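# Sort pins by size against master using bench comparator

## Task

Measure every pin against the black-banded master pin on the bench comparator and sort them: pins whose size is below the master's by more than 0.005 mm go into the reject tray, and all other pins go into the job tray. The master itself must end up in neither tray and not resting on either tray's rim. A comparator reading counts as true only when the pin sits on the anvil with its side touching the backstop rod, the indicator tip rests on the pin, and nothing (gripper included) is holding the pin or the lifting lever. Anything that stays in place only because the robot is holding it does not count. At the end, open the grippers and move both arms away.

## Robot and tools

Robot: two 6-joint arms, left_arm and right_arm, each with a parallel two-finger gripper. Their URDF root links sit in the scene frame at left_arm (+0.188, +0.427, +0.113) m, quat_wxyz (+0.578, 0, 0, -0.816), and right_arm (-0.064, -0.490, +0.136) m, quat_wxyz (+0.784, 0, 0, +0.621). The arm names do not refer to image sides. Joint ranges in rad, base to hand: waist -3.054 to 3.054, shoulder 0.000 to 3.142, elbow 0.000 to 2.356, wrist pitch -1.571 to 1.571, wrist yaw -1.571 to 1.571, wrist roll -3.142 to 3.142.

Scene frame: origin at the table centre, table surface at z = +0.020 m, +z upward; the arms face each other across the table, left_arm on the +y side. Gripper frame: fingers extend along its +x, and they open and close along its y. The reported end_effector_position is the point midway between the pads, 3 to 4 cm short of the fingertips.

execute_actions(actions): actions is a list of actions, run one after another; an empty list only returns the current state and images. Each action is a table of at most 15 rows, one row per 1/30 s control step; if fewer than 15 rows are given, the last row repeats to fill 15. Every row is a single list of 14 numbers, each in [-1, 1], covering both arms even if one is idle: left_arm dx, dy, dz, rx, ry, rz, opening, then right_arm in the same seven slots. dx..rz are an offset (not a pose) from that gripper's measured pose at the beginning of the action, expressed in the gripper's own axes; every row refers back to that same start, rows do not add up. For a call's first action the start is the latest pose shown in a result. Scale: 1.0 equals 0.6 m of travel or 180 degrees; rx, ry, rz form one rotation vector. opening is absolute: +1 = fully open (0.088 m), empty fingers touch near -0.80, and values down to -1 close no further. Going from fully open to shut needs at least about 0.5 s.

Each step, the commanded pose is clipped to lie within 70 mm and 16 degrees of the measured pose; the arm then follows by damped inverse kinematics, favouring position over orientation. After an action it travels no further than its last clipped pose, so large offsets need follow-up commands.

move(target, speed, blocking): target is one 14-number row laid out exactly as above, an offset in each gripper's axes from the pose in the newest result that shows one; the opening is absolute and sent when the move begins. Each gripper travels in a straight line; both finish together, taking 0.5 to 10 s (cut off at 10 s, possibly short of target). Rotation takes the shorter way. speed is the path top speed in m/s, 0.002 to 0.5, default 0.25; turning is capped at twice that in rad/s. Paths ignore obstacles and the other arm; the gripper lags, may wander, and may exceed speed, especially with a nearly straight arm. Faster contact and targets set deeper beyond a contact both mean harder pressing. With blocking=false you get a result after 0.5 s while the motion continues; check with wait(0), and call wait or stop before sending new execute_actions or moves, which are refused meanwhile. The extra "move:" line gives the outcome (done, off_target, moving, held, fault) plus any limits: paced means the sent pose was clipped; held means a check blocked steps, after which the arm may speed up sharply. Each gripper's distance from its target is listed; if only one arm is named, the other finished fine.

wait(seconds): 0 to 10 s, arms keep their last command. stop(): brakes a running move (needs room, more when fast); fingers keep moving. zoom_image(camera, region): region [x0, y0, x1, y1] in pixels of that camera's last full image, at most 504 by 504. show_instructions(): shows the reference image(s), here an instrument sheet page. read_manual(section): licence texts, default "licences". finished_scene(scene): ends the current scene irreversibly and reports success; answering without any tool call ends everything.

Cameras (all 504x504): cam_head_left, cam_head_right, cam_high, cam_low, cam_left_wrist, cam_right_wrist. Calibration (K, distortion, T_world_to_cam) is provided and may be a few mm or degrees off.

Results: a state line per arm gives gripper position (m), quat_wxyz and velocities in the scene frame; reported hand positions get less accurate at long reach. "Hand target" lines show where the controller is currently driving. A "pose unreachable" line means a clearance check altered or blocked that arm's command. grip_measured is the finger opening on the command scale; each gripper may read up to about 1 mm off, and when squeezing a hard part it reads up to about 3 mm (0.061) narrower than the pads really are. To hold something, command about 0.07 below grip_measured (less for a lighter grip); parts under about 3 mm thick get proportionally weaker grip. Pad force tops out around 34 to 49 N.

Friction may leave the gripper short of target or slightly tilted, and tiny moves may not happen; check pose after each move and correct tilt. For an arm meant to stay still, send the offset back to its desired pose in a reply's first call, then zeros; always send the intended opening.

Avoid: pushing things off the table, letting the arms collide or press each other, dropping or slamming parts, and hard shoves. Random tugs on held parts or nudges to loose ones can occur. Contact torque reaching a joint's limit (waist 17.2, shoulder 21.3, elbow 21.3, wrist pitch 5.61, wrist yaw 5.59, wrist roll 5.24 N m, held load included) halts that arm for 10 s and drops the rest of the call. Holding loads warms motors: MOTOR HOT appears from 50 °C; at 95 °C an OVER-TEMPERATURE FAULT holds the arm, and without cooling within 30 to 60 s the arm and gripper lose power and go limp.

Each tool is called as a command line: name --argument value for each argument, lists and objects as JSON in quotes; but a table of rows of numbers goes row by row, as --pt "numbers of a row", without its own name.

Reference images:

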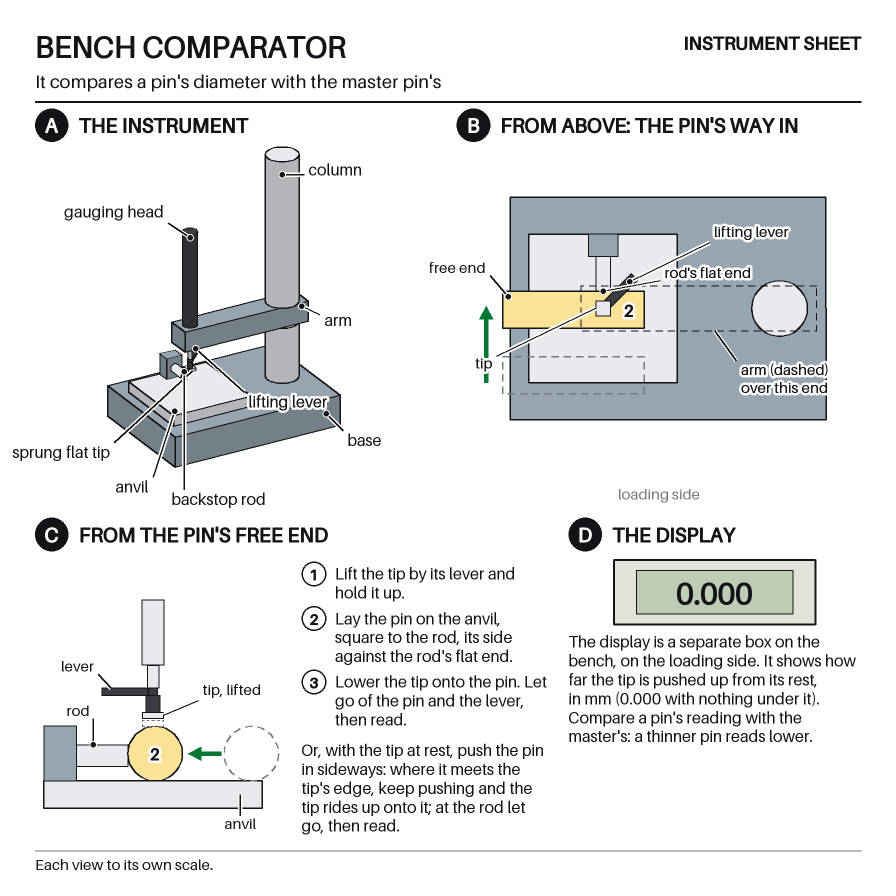

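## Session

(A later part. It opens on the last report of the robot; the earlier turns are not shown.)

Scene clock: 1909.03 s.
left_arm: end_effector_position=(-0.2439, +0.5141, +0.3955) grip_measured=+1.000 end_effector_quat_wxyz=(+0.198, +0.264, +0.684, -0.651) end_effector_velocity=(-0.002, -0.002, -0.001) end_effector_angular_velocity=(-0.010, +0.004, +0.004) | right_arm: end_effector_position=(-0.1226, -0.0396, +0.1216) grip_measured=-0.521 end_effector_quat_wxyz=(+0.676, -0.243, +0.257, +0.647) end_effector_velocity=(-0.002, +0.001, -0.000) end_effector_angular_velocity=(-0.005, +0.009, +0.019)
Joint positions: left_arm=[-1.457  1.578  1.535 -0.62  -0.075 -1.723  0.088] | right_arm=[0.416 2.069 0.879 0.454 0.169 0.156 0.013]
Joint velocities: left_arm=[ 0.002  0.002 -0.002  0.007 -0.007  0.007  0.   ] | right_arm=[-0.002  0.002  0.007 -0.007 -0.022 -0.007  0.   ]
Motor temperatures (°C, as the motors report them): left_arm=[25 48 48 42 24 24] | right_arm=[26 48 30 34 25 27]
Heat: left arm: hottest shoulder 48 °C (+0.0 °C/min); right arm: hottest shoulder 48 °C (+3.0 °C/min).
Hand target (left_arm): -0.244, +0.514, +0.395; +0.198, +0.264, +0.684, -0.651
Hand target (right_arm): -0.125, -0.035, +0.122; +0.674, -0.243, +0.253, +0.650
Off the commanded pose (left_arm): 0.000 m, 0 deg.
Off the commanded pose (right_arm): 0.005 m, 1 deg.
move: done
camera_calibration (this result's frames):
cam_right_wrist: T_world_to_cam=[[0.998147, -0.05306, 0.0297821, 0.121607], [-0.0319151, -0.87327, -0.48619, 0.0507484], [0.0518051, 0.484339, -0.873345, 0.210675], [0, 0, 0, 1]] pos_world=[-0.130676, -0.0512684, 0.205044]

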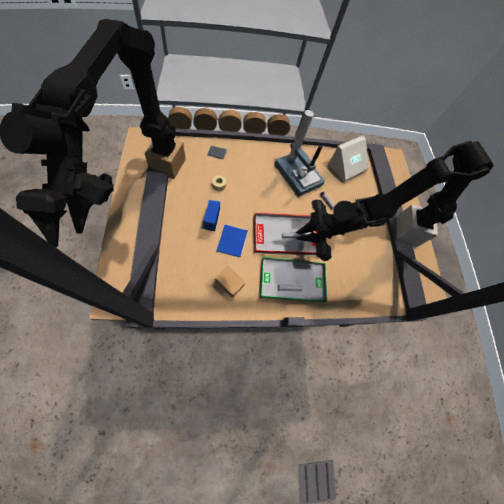

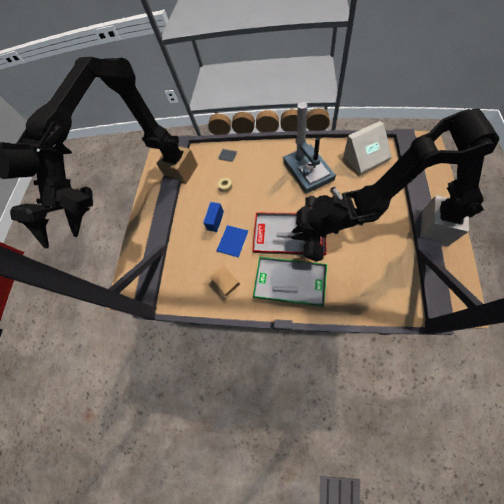

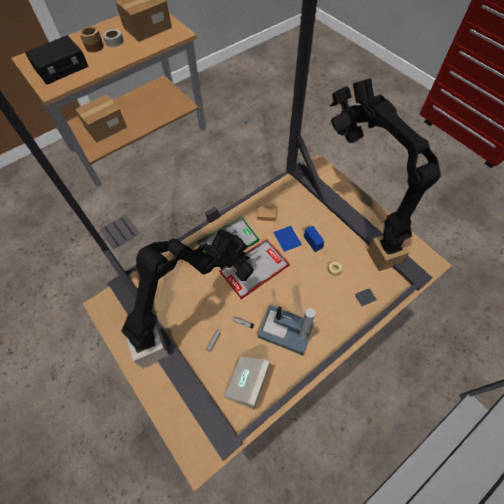

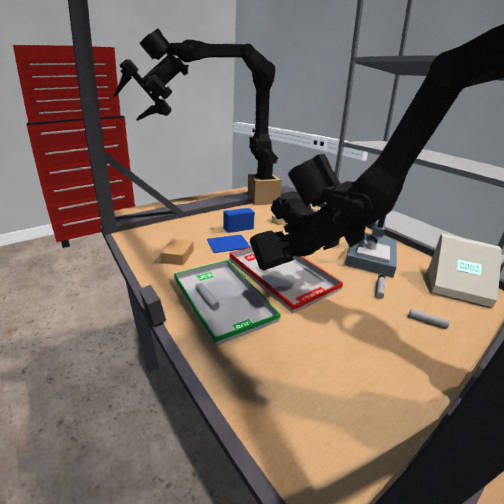

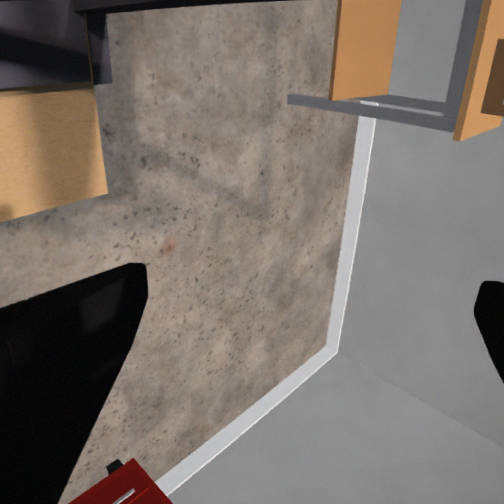

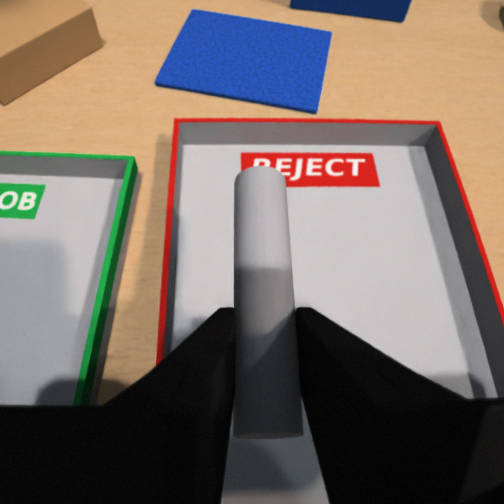

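move --target '[0,0,0,0,0,0,1,0.0547,0,-0.063,0,0,0,-0.6]' --speed 0.05

move --target '[0,0,0,0,0,0,1,0.0142,0,-0.0164,0,0,0,-0.6]' --speed 0.02

Scene clock: 1924.37 s.
left_arm: end_effector_position=(-0.2439, +0.5141, +0.3955) grip_measured=+1.000 end_effector_quat_wxyz=(+0.198, +0.264, +0.684, -0.651) end_effector_velocity=(+0.002, -0.000, -0.001) end_effector_angular_velocity=(-0.000, -0.007, +0.008) | right_arm: end_effector_position=(-0.1228, -0.0391, +0.0752) grip_measured=-0.521 end_effector_quat_wxyz=(+0.676, -0.242, +0.256, +0.648) end_effector_velocity=(-0.000, +0.001, +0.004) end_effector_angular_velocity=(+0.011, +0.002, +0.008)
Joint positions: left_arm=[-1.457  1.578  1.535 -0.62  -0.075 -1.723  0.088] | right_arm=[0.416 2.239 0.877 0.63  0.168 0.155 0.013]
Joint velocities: left_arm=[-0.002 -0.002 -0.002 -0.007 -0.007 -0.007  0.   ] | right_arm=[-0.002 -0.007 -0.002  0.007 -0.007 -0.007 -0.   ]
Motor temperatures (°C, as the motors report them): left_arm=[25 48 48 42 24 24] | right_arm=[26 47 31 35 25 27]
Heat: left arm: hottest shoulder 48 °C (+0.0 °C/min); right arm: hottest shoulder 47 °C (+0.0 °C/min).
Hand target (left_arm): -0.244, +0.514, +0.395; +0.198, +0.264, +0.684, -0.651
Hand target (right_arm): -0.123, -0.040, +0.072; +0.676, -0.243, +0.257, +0.647
Off the commanded pose (left_arm): 0.000 m, 0 deg.
Off the commanded pose (right_arm): 0.004 m, 0 deg.
move: done
camera_calibration (this result's frames):
cam_right_wrist: T_world_to_cam=[[0.99822, -0.0520875, 0.0290529, 0.123339], [-0.0312538, -0.871715, -0.489015, 0.0290189], [0.0507975, 0.487237, -0.871791, 0.169758], [0, 0, 0, 1]] pos_world=[-0.130836, -0.0509914, 0.1586]

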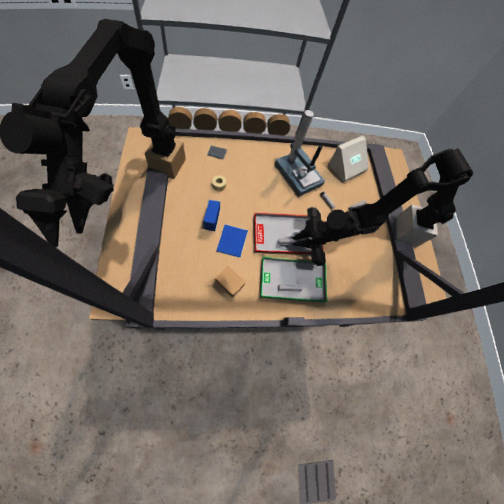

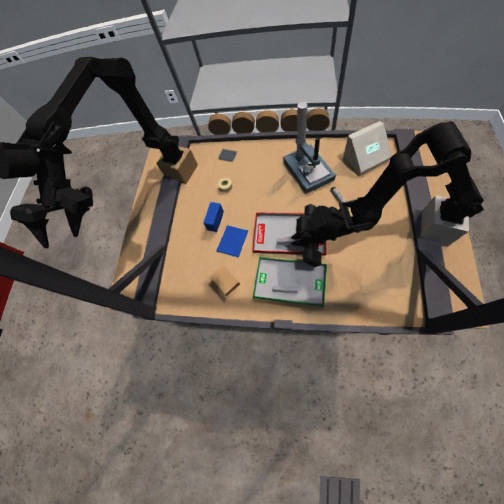

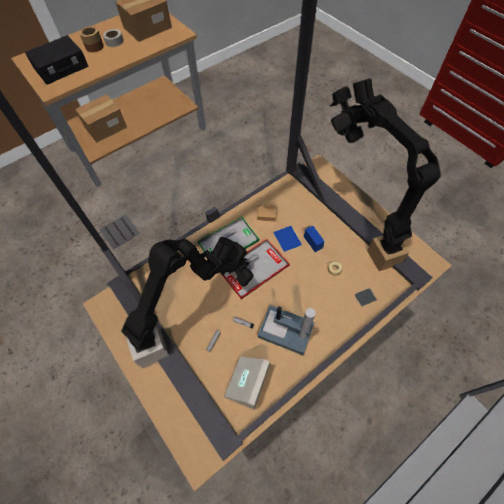

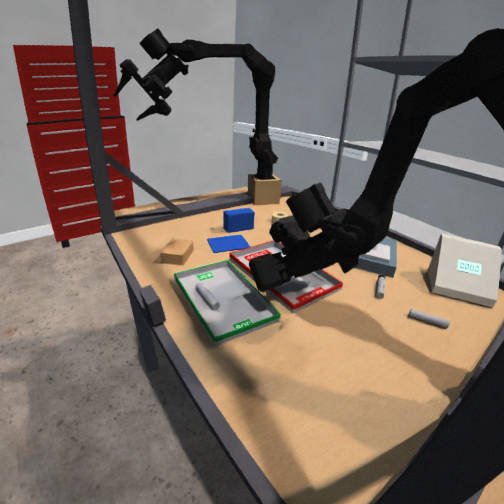

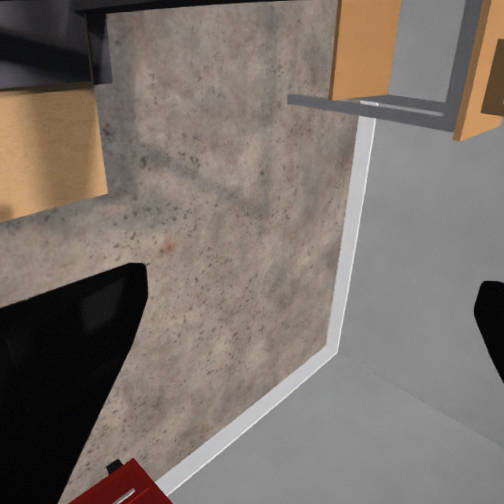

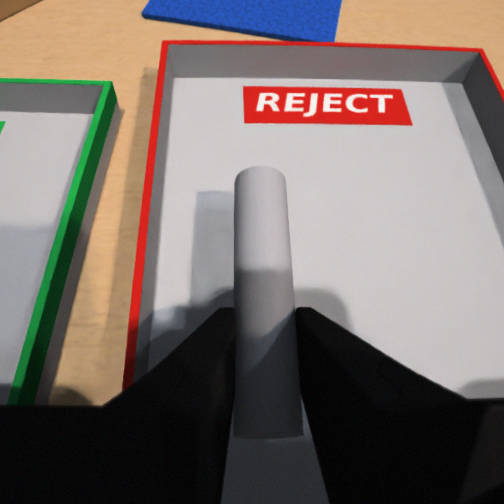

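Scene clock: 1925.30 s.
left_arm: end_effector_position=(-0.2439, +0.5141, +0.3955) grip_measured=+1.000 end_effector_quat_wxyz=(+0.198, +0.264, +0.684, -0.651) end_effector_velocity=(+0.001, -0.003, -0.001) end_effector_angular_velocity=(+0.002, -0.006, +0.028) | right_arm: end_effector_position=(-0.1226, -0.0404, +0.0642) grip_measured=-0.521 end_effector_quat_wxyz=(+0.675, -0.243, +0.257, +0.647) end_effector_velocity=(-0.000, +0.001, +0.001) end_effector_angular_velocity=(+0.004, -0.001, +0.024)
Joint positions: left_arm=[-1.457  1.578  1.535 -0.62  -0.075 -1.723  0.088] | right_arm=[0.416 2.278 0.877 0.667 0.168 0.155 0.013]
Joint velocities: left_arm=[-0.002 -0.002 -0.002 -0.007 -0.022 -0.022  0.   ] | right_arm=[-0.007 -0.002 -0.002  0.007 -0.022 -0.022 -0.   ]
Motor temperatures (°C, as the motors report them): left_arm=[25 48 48 42 24 24] | right_arm=[26 48 31 36 25 27]
Heat: left arm: hottest shoulder 48 °C (+0.0 °C/min); right arm: hottest shoulder 48 °C (+1.0 °C/min).
Hand target (left_arm): -0.244, +0.514, +0.395; +0.198, +0.264, +0.684, -0.651
Hand target (right_arm): -0.123, -0.039, +0.062; +0.676, -0.242, +0.256, +0.648
Off the commanded pose (left_arm): 0.000 m, 0 deg.
Off the commanded pose (right_arm): 0.002 m, 0 deg.
move: done
camera_calibration (this result's frames):
cam_right_wrist: T_world_to_cam=[[0.998205, -0.0520104, 0.0296778, 0.123299], [-0.0310151, -0.872996, -0.48674, 0.0222852], [0.0512242, 0.484946, -0.873042, 0.160826], [0, 0, 0, 1]] pos_world=[-0.130624, -0.0521244, 0.147596]

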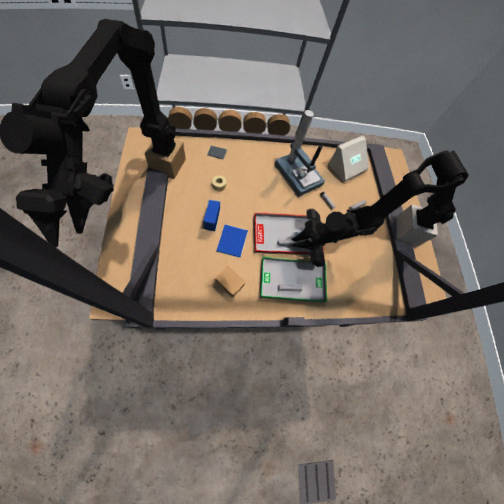

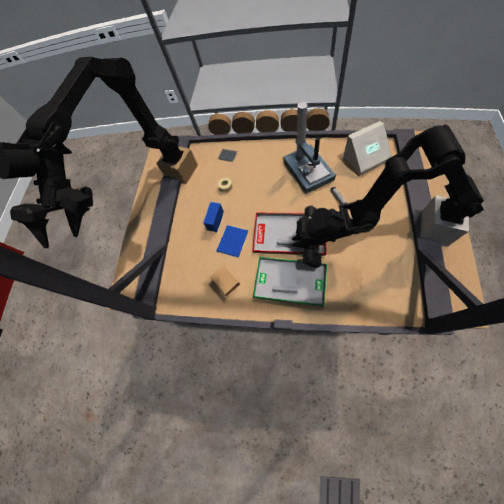

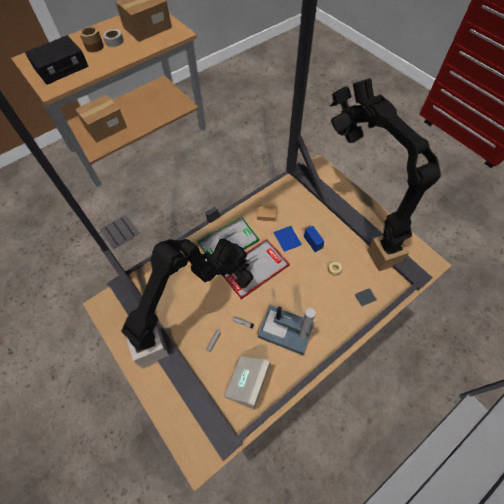

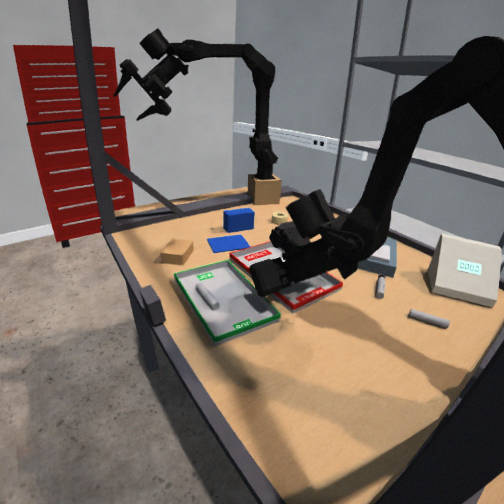

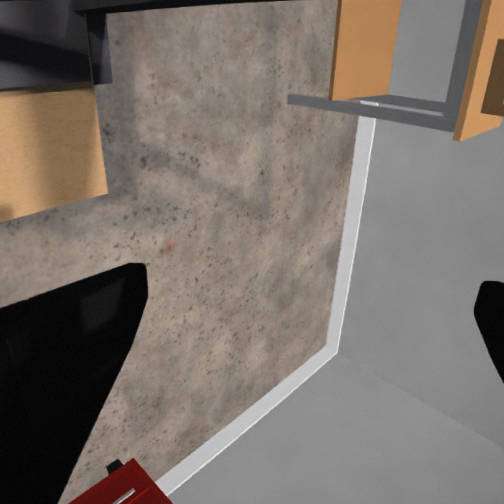

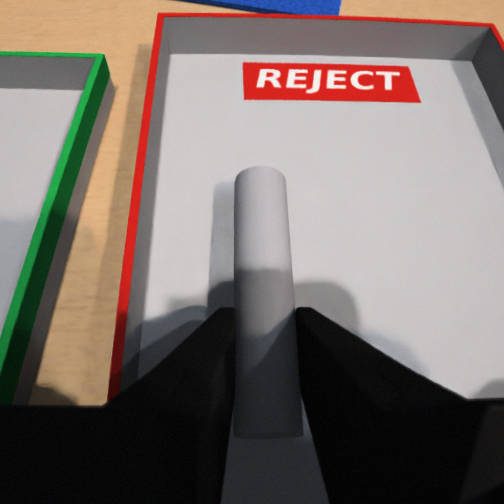

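move --target '[0,0,0,0,0,0,1,0.006,0,-0.007,0,0,0,-0.6]' --speed 0.015

Scene clock: 1935.63 s.
left_arm: end_effector_position=(-0.2439, +0.5141, +0.3955) grip_measured=+1.000 end_effector_quat_wxyz=(+0.198, +0.264, +0.684, -0.651) end_effector_velocity=(-0.000, +0.000, +0.001) end_effector_angular_velocity=(+0.003, +0.007, +0.008) | right_arm: end_effector_position=(-0.1226, -0.0401, +0.0627) grip_measured=-0.521 end_effector_quat_wxyz=(+0.676, -0.241, +0.256, +0.648) end_effector_velocity=(+0.000, -0.002, -0.002) end_effector_angular_velocity=(-0.004, -0.012, +0.017)
Joint positions: left_arm=[-1.457  1.578  1.535 -0.62  -0.075 -1.723  0.088] | right_arm=[0.416 2.286 0.877 0.679 0.168 0.155 0.013]
Joint velocities: left_arm=[-0.002 -0.002 -0.002  0.007 -0.007 -0.007  0.   ] | right_arm=[-0.002  0.002 -0.007  0.007 -0.007 -0.022 -0.   ]
Motor temperatures (°C, as the motors report them): left_arm=[25 48 48 42 24 24] | right_arm=[26 48 31 37 25 27]
Heat: left arm: hottest shoulder 48 °C (+0.0 °C/min); right arm: hottest shoulder 48 °C (+0.0 °C/min).
Hand target (left_arm): -0.244, +0.514, +0.395; +0.198, +0.264, +0.684, -0.651
Hand target (right_arm): -0.123, -0.041, +0.059; +0.675, -0.243, +0.257, +0.647
Off the commanded pose (left_arm): 0.000 m, 0 deg.
Off the commanded pose (right_arm): 0.004 m, 0 deg.
move: done
camera_calibration (this result's frames):
cam_right_wrist: T_world_to_cam=[[0.998228, -0.0521308, 0.0286958, 0.123485], [-0.0313906, -0.870981, -0.490313, 0.0221118], [0.0505539, 0.488544, -0.871074, 0.159287], [0, 0, 0, 1]] pos_world=[-0.130625, -0.0521225, 0.146049]

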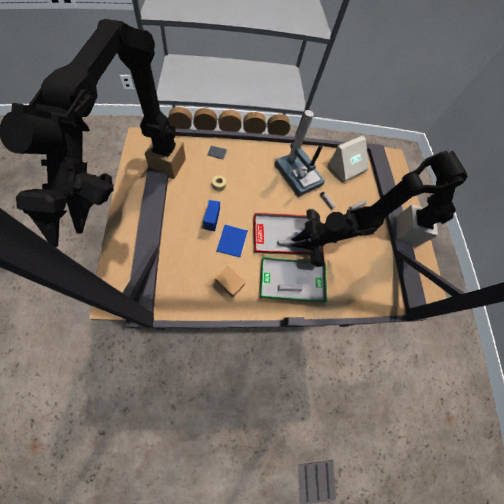

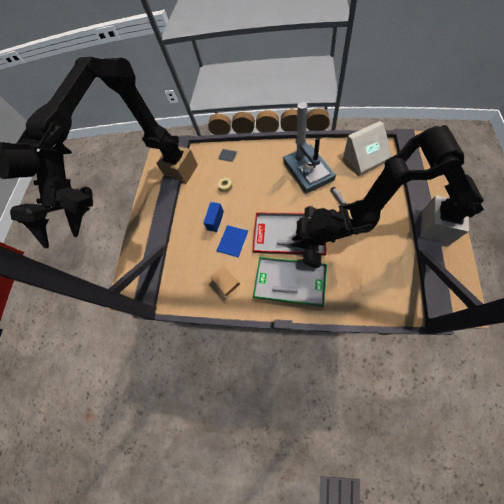

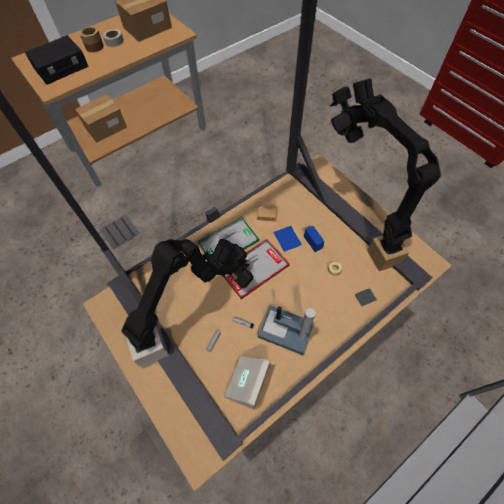

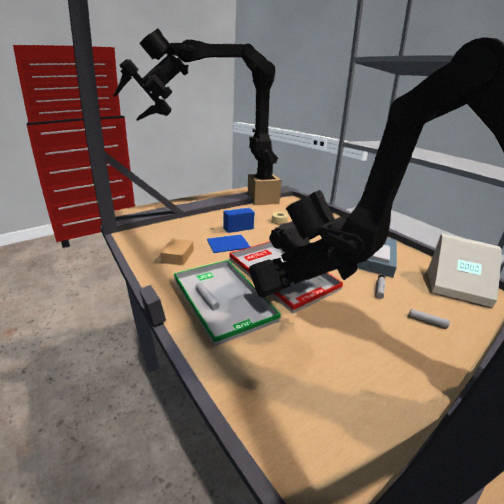

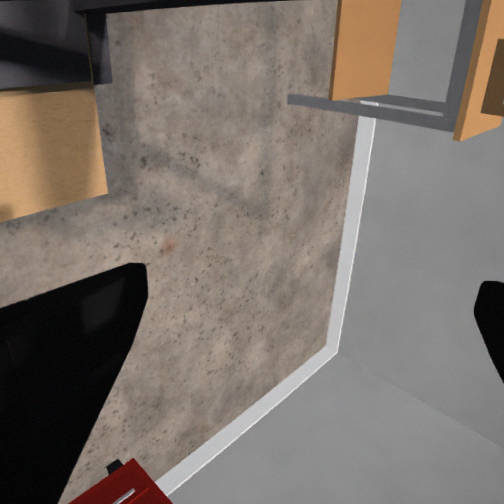

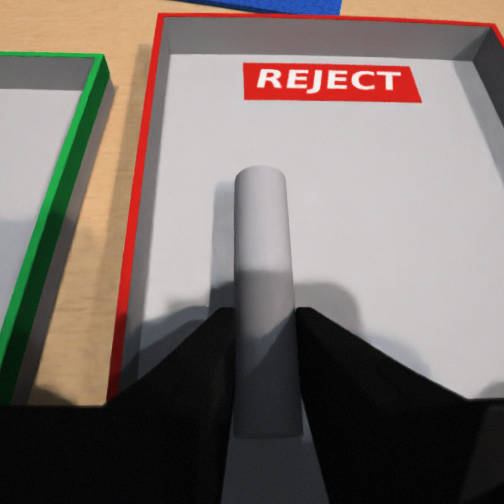

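Contact. Release and lift.

execute_actions --actions '[[[0,0,0,0,0,0,1,0,0,0,0,0,0,-0.35]],[[0,0,0,0,0,0,1,0,0,0,0,0,0,-0.15]]]'

move --target '[0,0,0,0,0,0,1,-0.07,0,0.082,0,0,0,-0.15]' --speed 0.1

Scene clock: 1942.57 s.
left_arm: end_effector_position=(-0.2439, +0.5141, +0.3955) grip_measured=+1.000 end_effector_quat_wxyz=(+0.198, +0.264, +0.684, -0.651) end_effector_velocity=(+0.002, -0.000, -0.001) end_effector_angular_velocity=(+0.011, -0.008, +0.017) | right_arm: end_effector_position=(-0.1226, -0.0400, +0.0627) grip_measured=-0.155 end_effector_quat_wxyz=(+0.676, -0.241, +0.255, +0.648) end_effector_velocity=(-0.002, +0.000, +0.000) end_effector_angular_velocity=(-0.005, +0.008, +0.019)
Joint positions: left_arm=[-1.457  1.578  1.535 -0.62  -0.075 -1.723  0.088] | right_arm=[0.416 2.286 0.877 0.68  0.168 0.155 0.031]
Joint velocities: left_arm=[-0.002 -0.002 -0.002 -0.007 -0.007 -0.022  0.   ] | right_arm=[-0.002 -0.002  0.002 -0.007 -0.022 -0.007  0.001]
Motor temperatures (°C, as the motors report them): left_arm=[25 48 48 42 24 24] | right_arm=[26 48 31 38 25 27]
Heat: left arm: hottest shoulder 48 °C (+0.0 °C/min); right arm: hottest shoulder 48 °C (+0.0 °C/min).
Hand target (left_arm): -0.244, +0.514, +0.395; +0.198, +0.264, +0.684, -0.651
Hand target (right_arm): -0.123, -0.040, +0.063; +0.676, -0.241, +0.255, +0.648
Off the commanded pose (left_arm): 0.000 m, 0 deg.
Off the commanded pose (right_arm): 0.000 m, 0 deg.
camera_calibration (this result's frames):
cam_right_wrist: T_world_to_cam=[[0.998232, -0.0521523, 0.0285172, 0.123518], [-0.0314592, -0.870613, -0.490962, 0.022251], [0.0504322, 0.489197, -0.870714, 0.159247], [0, 0, 0, 1]] pos_world=[-0.130631, -0.0520893, 0.14606]

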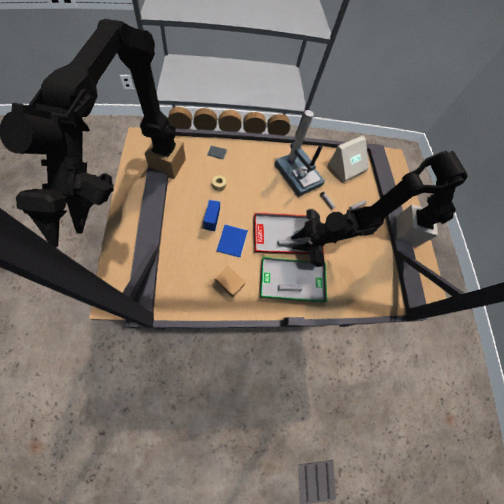

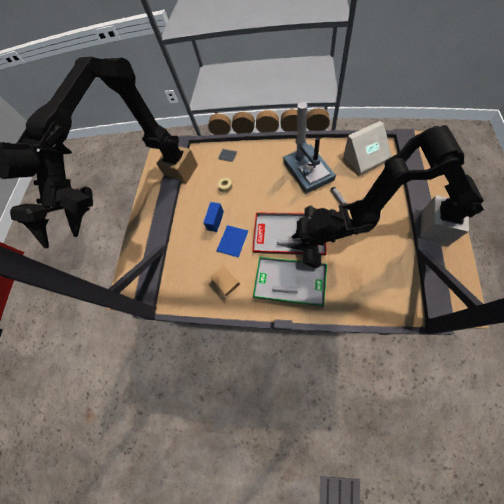

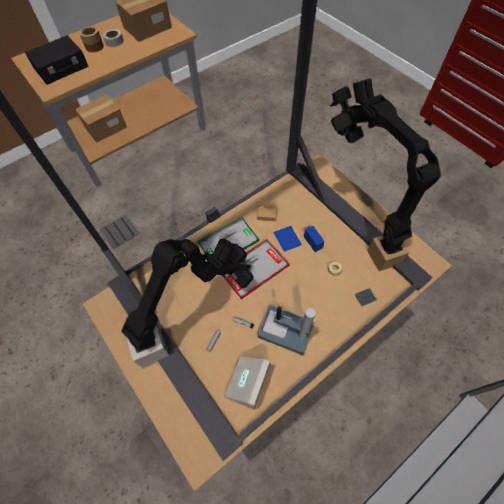

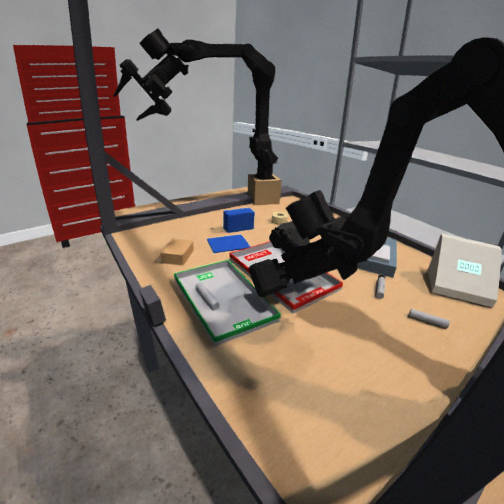

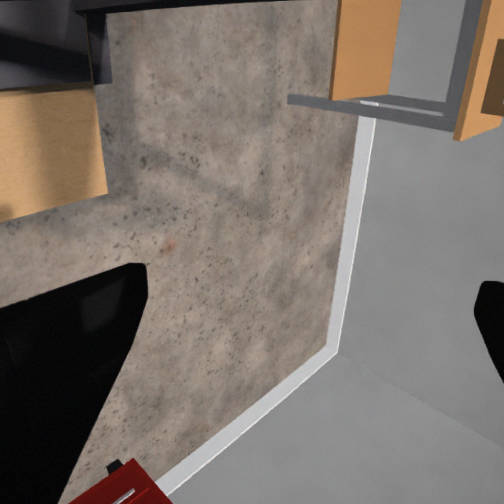

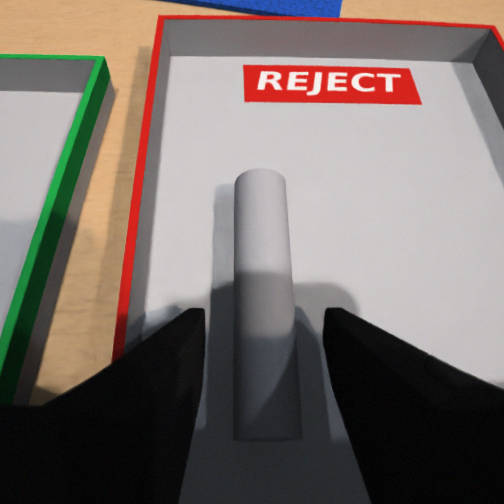

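Scene clock: 1943.60 s.
left_arm: end_effector_position=(-0.2439, +0.5141, +0.3955) grip_measured=+1.000 end_effector_quat_wxyz=(+0.198, +0.264, +0.684, -0.651) end_effector_velocity=(+0.002, +0.002, -0.001) end_effector_angular_velocity=(-0.000, -0.007, +0.003) | right_arm: end_effector_position=(-0.1222, -0.0422, +0.1179) grip_measured=-0.152 end_effector_quat_wxyz=(+0.674, -0.249, +0.260, +0.645) end_effector_velocity=(+0.003, -0.004, -0.005) end_effector_angular_velocity=(-0.025, -0.004, -0.013)
Joint positions: left_arm=[-1.457  1.578  1.535 -0.62  -0.075 -1.723  0.088] | right_arm=[0.416 2.072 0.876 0.447 0.168 0.155 0.032]
Joint velocities: left_arm=[-0.007 -0.002 -0.002 -0.007 -0.007 -0.007  0.   ] | right_arm=[-0.002  0.002 -0.002 -0.022  0.007  0.007 -0.   ]
Motor temperatures (°C, as the motors report them): left_arm=[25 48 48 42 24 24] | right_arm=[26 48 31 38 25 27]
Heat: left arm: hottest shoulder 48 °C (+0.0 °C/min); right arm: hottest shoulder 48 °C (+0.0 °C/min).
Hand target (left_arm): -0.244, +0.514, +0.395; +0.198, +0.264, +0.684, -0.651
Hand target (right_arm): -0.122, -0.039, +0.127; +0.676, -0.241, +0.255, +0.648
Off the commanded pose (left_arm): 0.000 m, 0 deg.
Off the commanded pose (right_arm): 0.010 m, 1 deg.
move: off_target (right_arm)
camera_calibration (this result's frames):
cam_right_wrist: T_world_to_cam=[[0.99812, -0.0515509, 0.0331554, 0.120886], [-0.029706, -0.880022, -0.474003, 0.0452578], [0.0536128, 0.472127, -0.879899, 0.2091], [0, 0, 0, 1]] pos_world=[-0.130524, -0.0526623, 0.201431]

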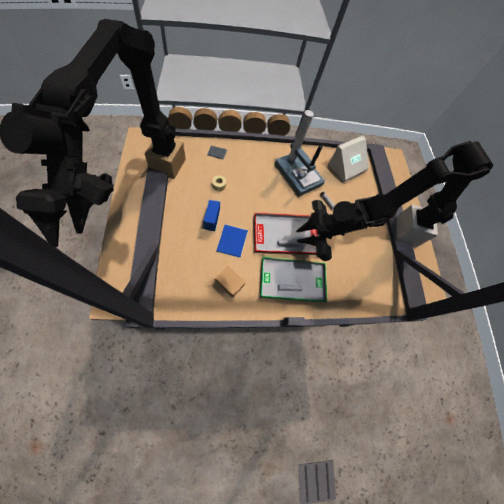

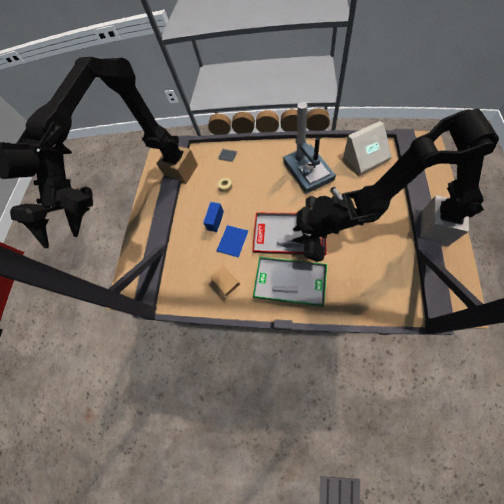

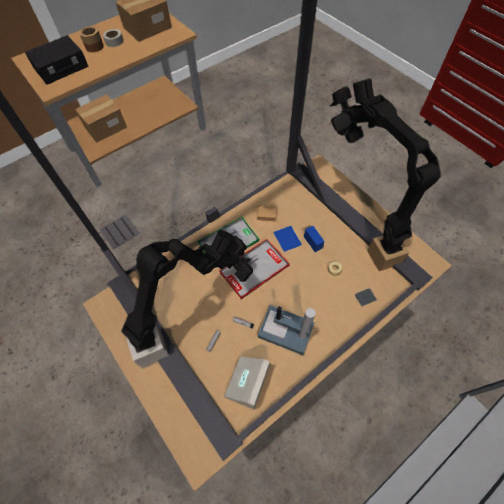

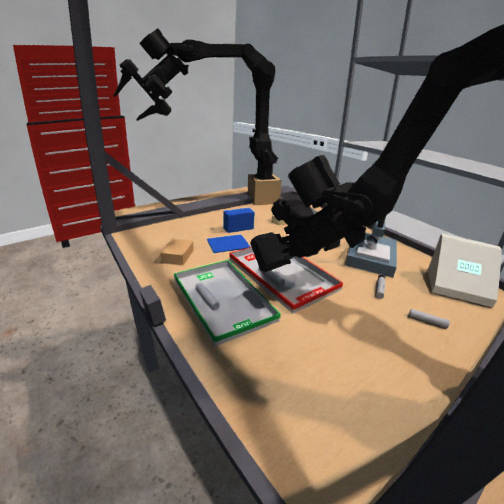

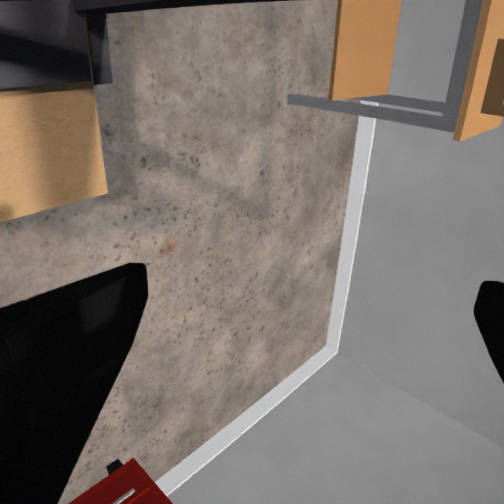

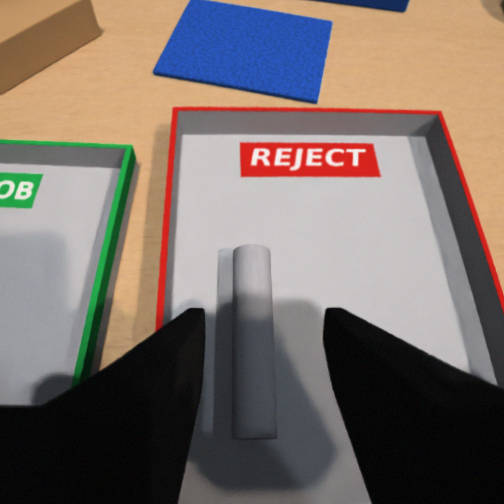

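move --target '[0,0,0,0,0,0,1,-0.3043,-0.3045,-0.2603,-0.0978,-0.0066,0.1102,0.0]' --speed 0.12

Scene clock: 2066.63 s.
left_arm: end_effector_position=(-0.2439, +0.5141, +0.3955) grip_measured=+1.000 end_effector_quat_wxyz=(+0.198, +0.264, +0.684, -0.651) end_effector_velocity=(-0.001, -0.002, +0.001) end_effector_angular_velocity=(+0.003, +0.007, +0.013) | right_arm: end_effector_position=(+0.0467, -0.2900, +0.1239) grip_measured=-0.002 end_effector_quat_wxyz=(+0.509, -0.291, +0.194, +0.786) end_effector_velocity=(-0.001, -0.002, +0.001) end_effector_angular_velocity=(-0.009, +0.024, +0.008)
Joint positions: left_arm=[-1.457  1.578  1.535 -0.62  -0.075 -1.723  0.088] | right_arm=[-0.793  1.651  0.402 -0.184 -0.848 -1.376  0.039]
Joint velocities: left_arm=[ 0.002 -0.002 -0.002  0.007 -0.007 -0.007  0.   ] | right_arm=[-0.007  0.007  0.017 -0.051 -0.007 -0.022 -0.   ]
Motor temperatures (°C, as the motors report them): left_arm=[25 48 48 42 24 24] | right_arm=[26 60 32 36 24 27]
Heat: left arm: hottest shoulder 48 °C (+0.0 °C/min); right arm: hottest shoulder 60 °C (+2.0 °C/min). Fold the right arm in close to its base before you think long.
Hand target (left_arm): -0.244, +0.514, +0.395; +0.198, +0.264, +0.684, -0.651
Hand target (right_arm): +0.049, -0.289, +0.124; +0.509, -0.291, +0.192, +0.787
Off the commanded pose (left_arm): 0.000 m, 0 deg.
Off the commanded pose (right_arm): 0.003 m, 0 deg.
MOTOR HOT: a motor of the right arm reached 50 °C. Now the hottest motor of the right arm, joint 2 (shoulder), reports 60 °C. The temperature limit of the motors' drives, at which the controller stops that arm, is 95 °C. To cool a motor, set the load down, stop pushing, or move to a pose that needs little force.
move: done
camera_calibration (this result's frames):
cam_right_wrist: T_world_to_cam=[[0.917052, 0.397983, 0.0250152, 0.0744302], [0.357599, -0.792995, -0.493235, -0.155445], [-0.176462, 0.461268, -0.869536, 0.328665], [0, 0, 0, 1]] pos_world=[0.0453278, -0.304492, 0.207254]

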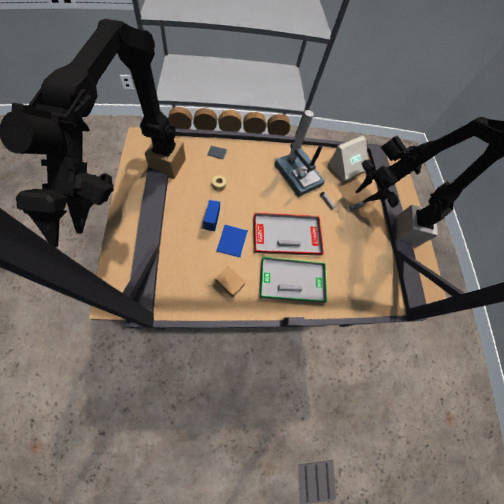

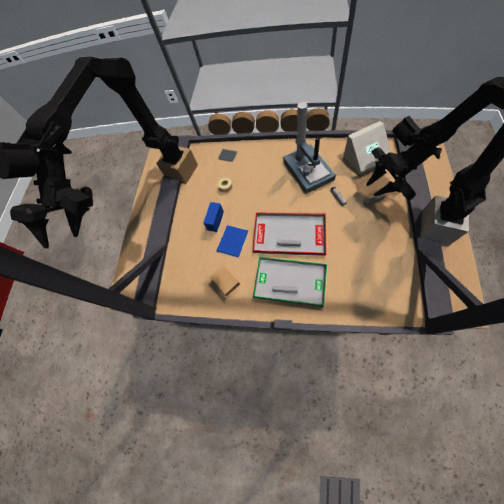

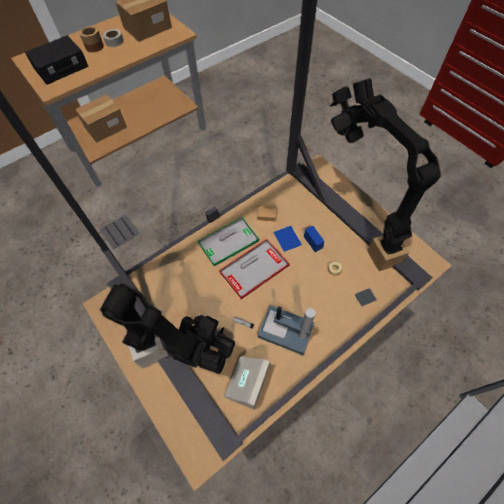

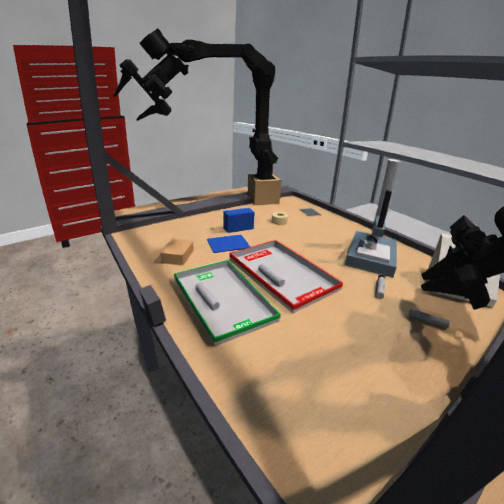

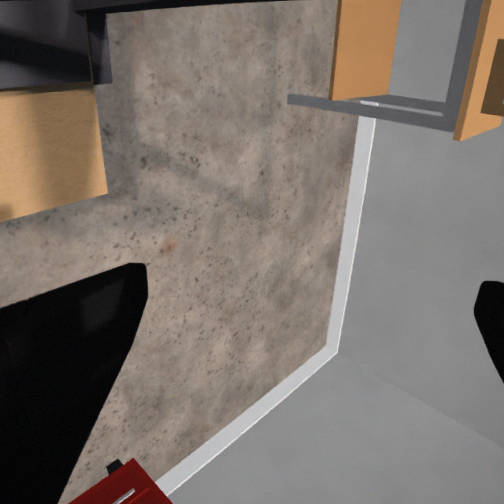

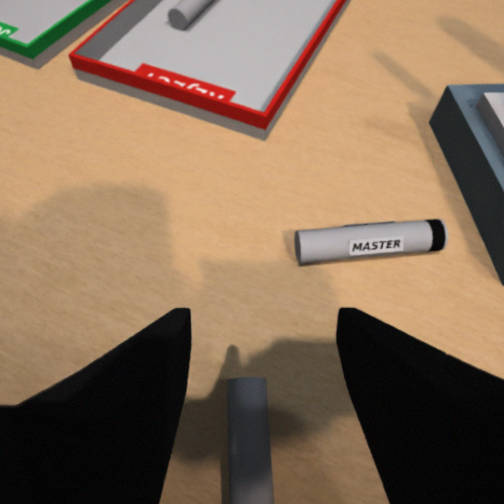

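move --target '[0,0,0,0,0,0,1,-0.019,0.003,-0.083,0,0,0,0.0]' --speed 0.06

Scene clock: 2090.10 s.
left_arm: end_effector_position=(-0.2439, +0.5141, +0.3955) grip_measured=+1.000 end_effector_quat_wxyz=(+0.198, +0.264, +0.684, -0.651) end_effector_velocity=(+0.003, -0.003, -0.004) end_effector_angular_velocity=(-0.015, -0.020, +0.004) | right_arm: end_effector_position=(+0.0597, -0.3279, +0.0950) grip_measured=-0.002 end_effector_quat_wxyz=(+0.510, -0.290, +0.194, +0.786) end_effector_velocity=(-0.003, -0.003, -0.002) end_effector_angular_velocity=(-0.001, -0.008, +0.027)
Joint positions: left_arm=[-1.457  1.578  1.535 -0.62  -0.075 -1.723  0.088] | right_arm=[-1.012  1.846  0.427 -0.264 -0.853 -1.707  0.039]
Joint velocities: left_arm=[ 0.002 -0.002 -0.002 -0.022 -0.007  0.007  0.   ] | right_arm=[-0.007  0.012  0.002 -0.022  0.007 -0.051 -0.   ]
Motor temperatures (°C, as the motors report them): left_arm=[25 48 48 42 24 24] | right_arm=[26 51 31 33 25 27]
Heat: left arm: hottest shoulder 48 °C (+0.0 °C/min); right arm: hottest shoulder 51 °C (-8.1 °C/min). Fold the right arm in close to its base before you think long.
Hand target (left_arm): -0.244, +0.514, +0.395; +0.198, +0.264, +0.684, -0.651
Hand target (right_arm): +0.061, -0.328, +0.094; +0.509, -0.290, +0.194, +0.787
Off the commanded pose (left_arm): 0.000 m, 0 deg.
Off the commanded pose (right_arm): 0.002 m, 0 deg.
MOTOR HOT: still on. Now the hottest motor of the right arm, joint 2 (shoulder), reports 51 °C; a drive's own limit is 95 °C.
move: done
camera_calibration (this result's frames):
cam_right_wrist: T_world_to_cam=[[0.917632, 0.396674, 0.0245007, 0.0778874], [0.355816, -0.792524, -0.495278, -0.203877], [-0.177047, 0.463201, -0.868389, 0.323883], [0, 0, 0, 1]] pos_world=[0.0584132, -0.342496, 0.178372]

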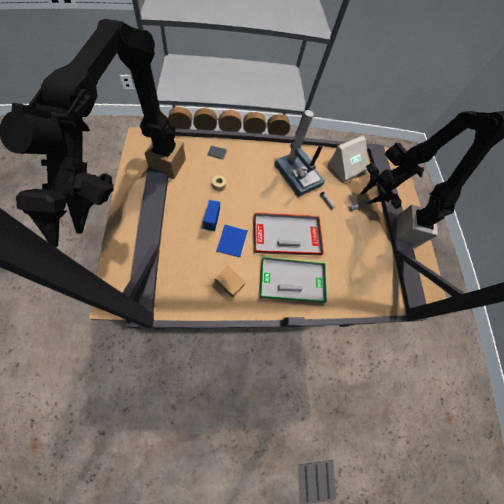

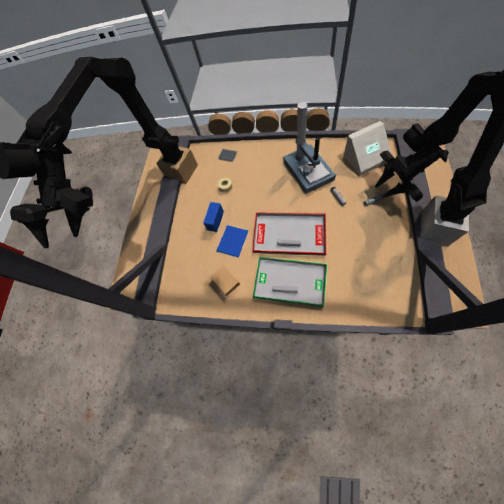

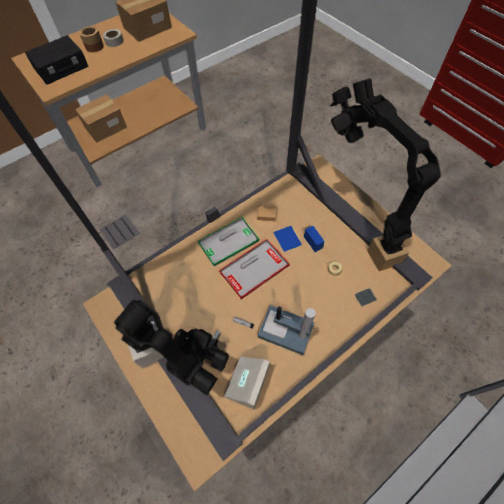

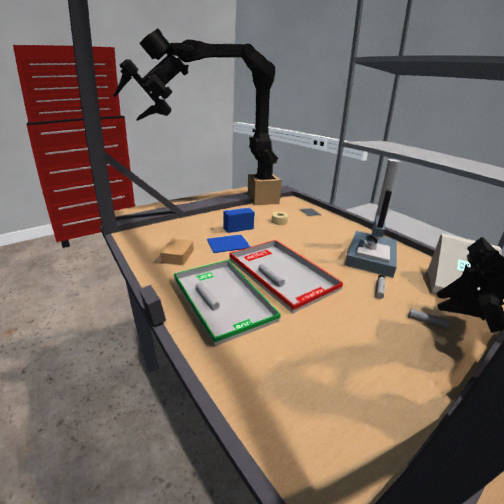

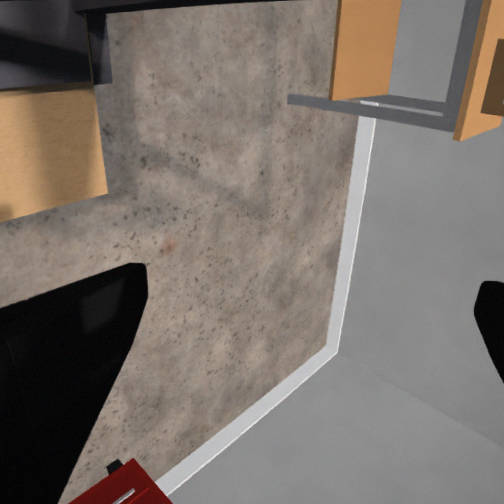

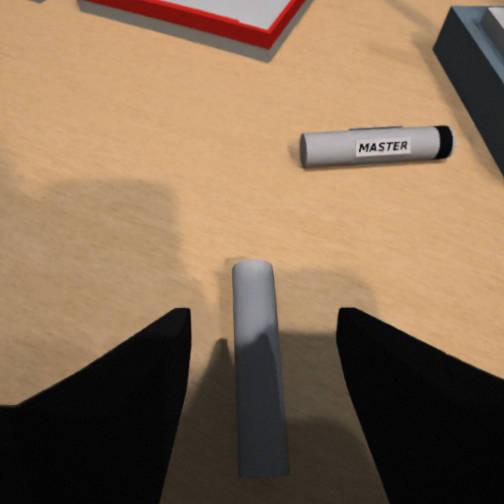

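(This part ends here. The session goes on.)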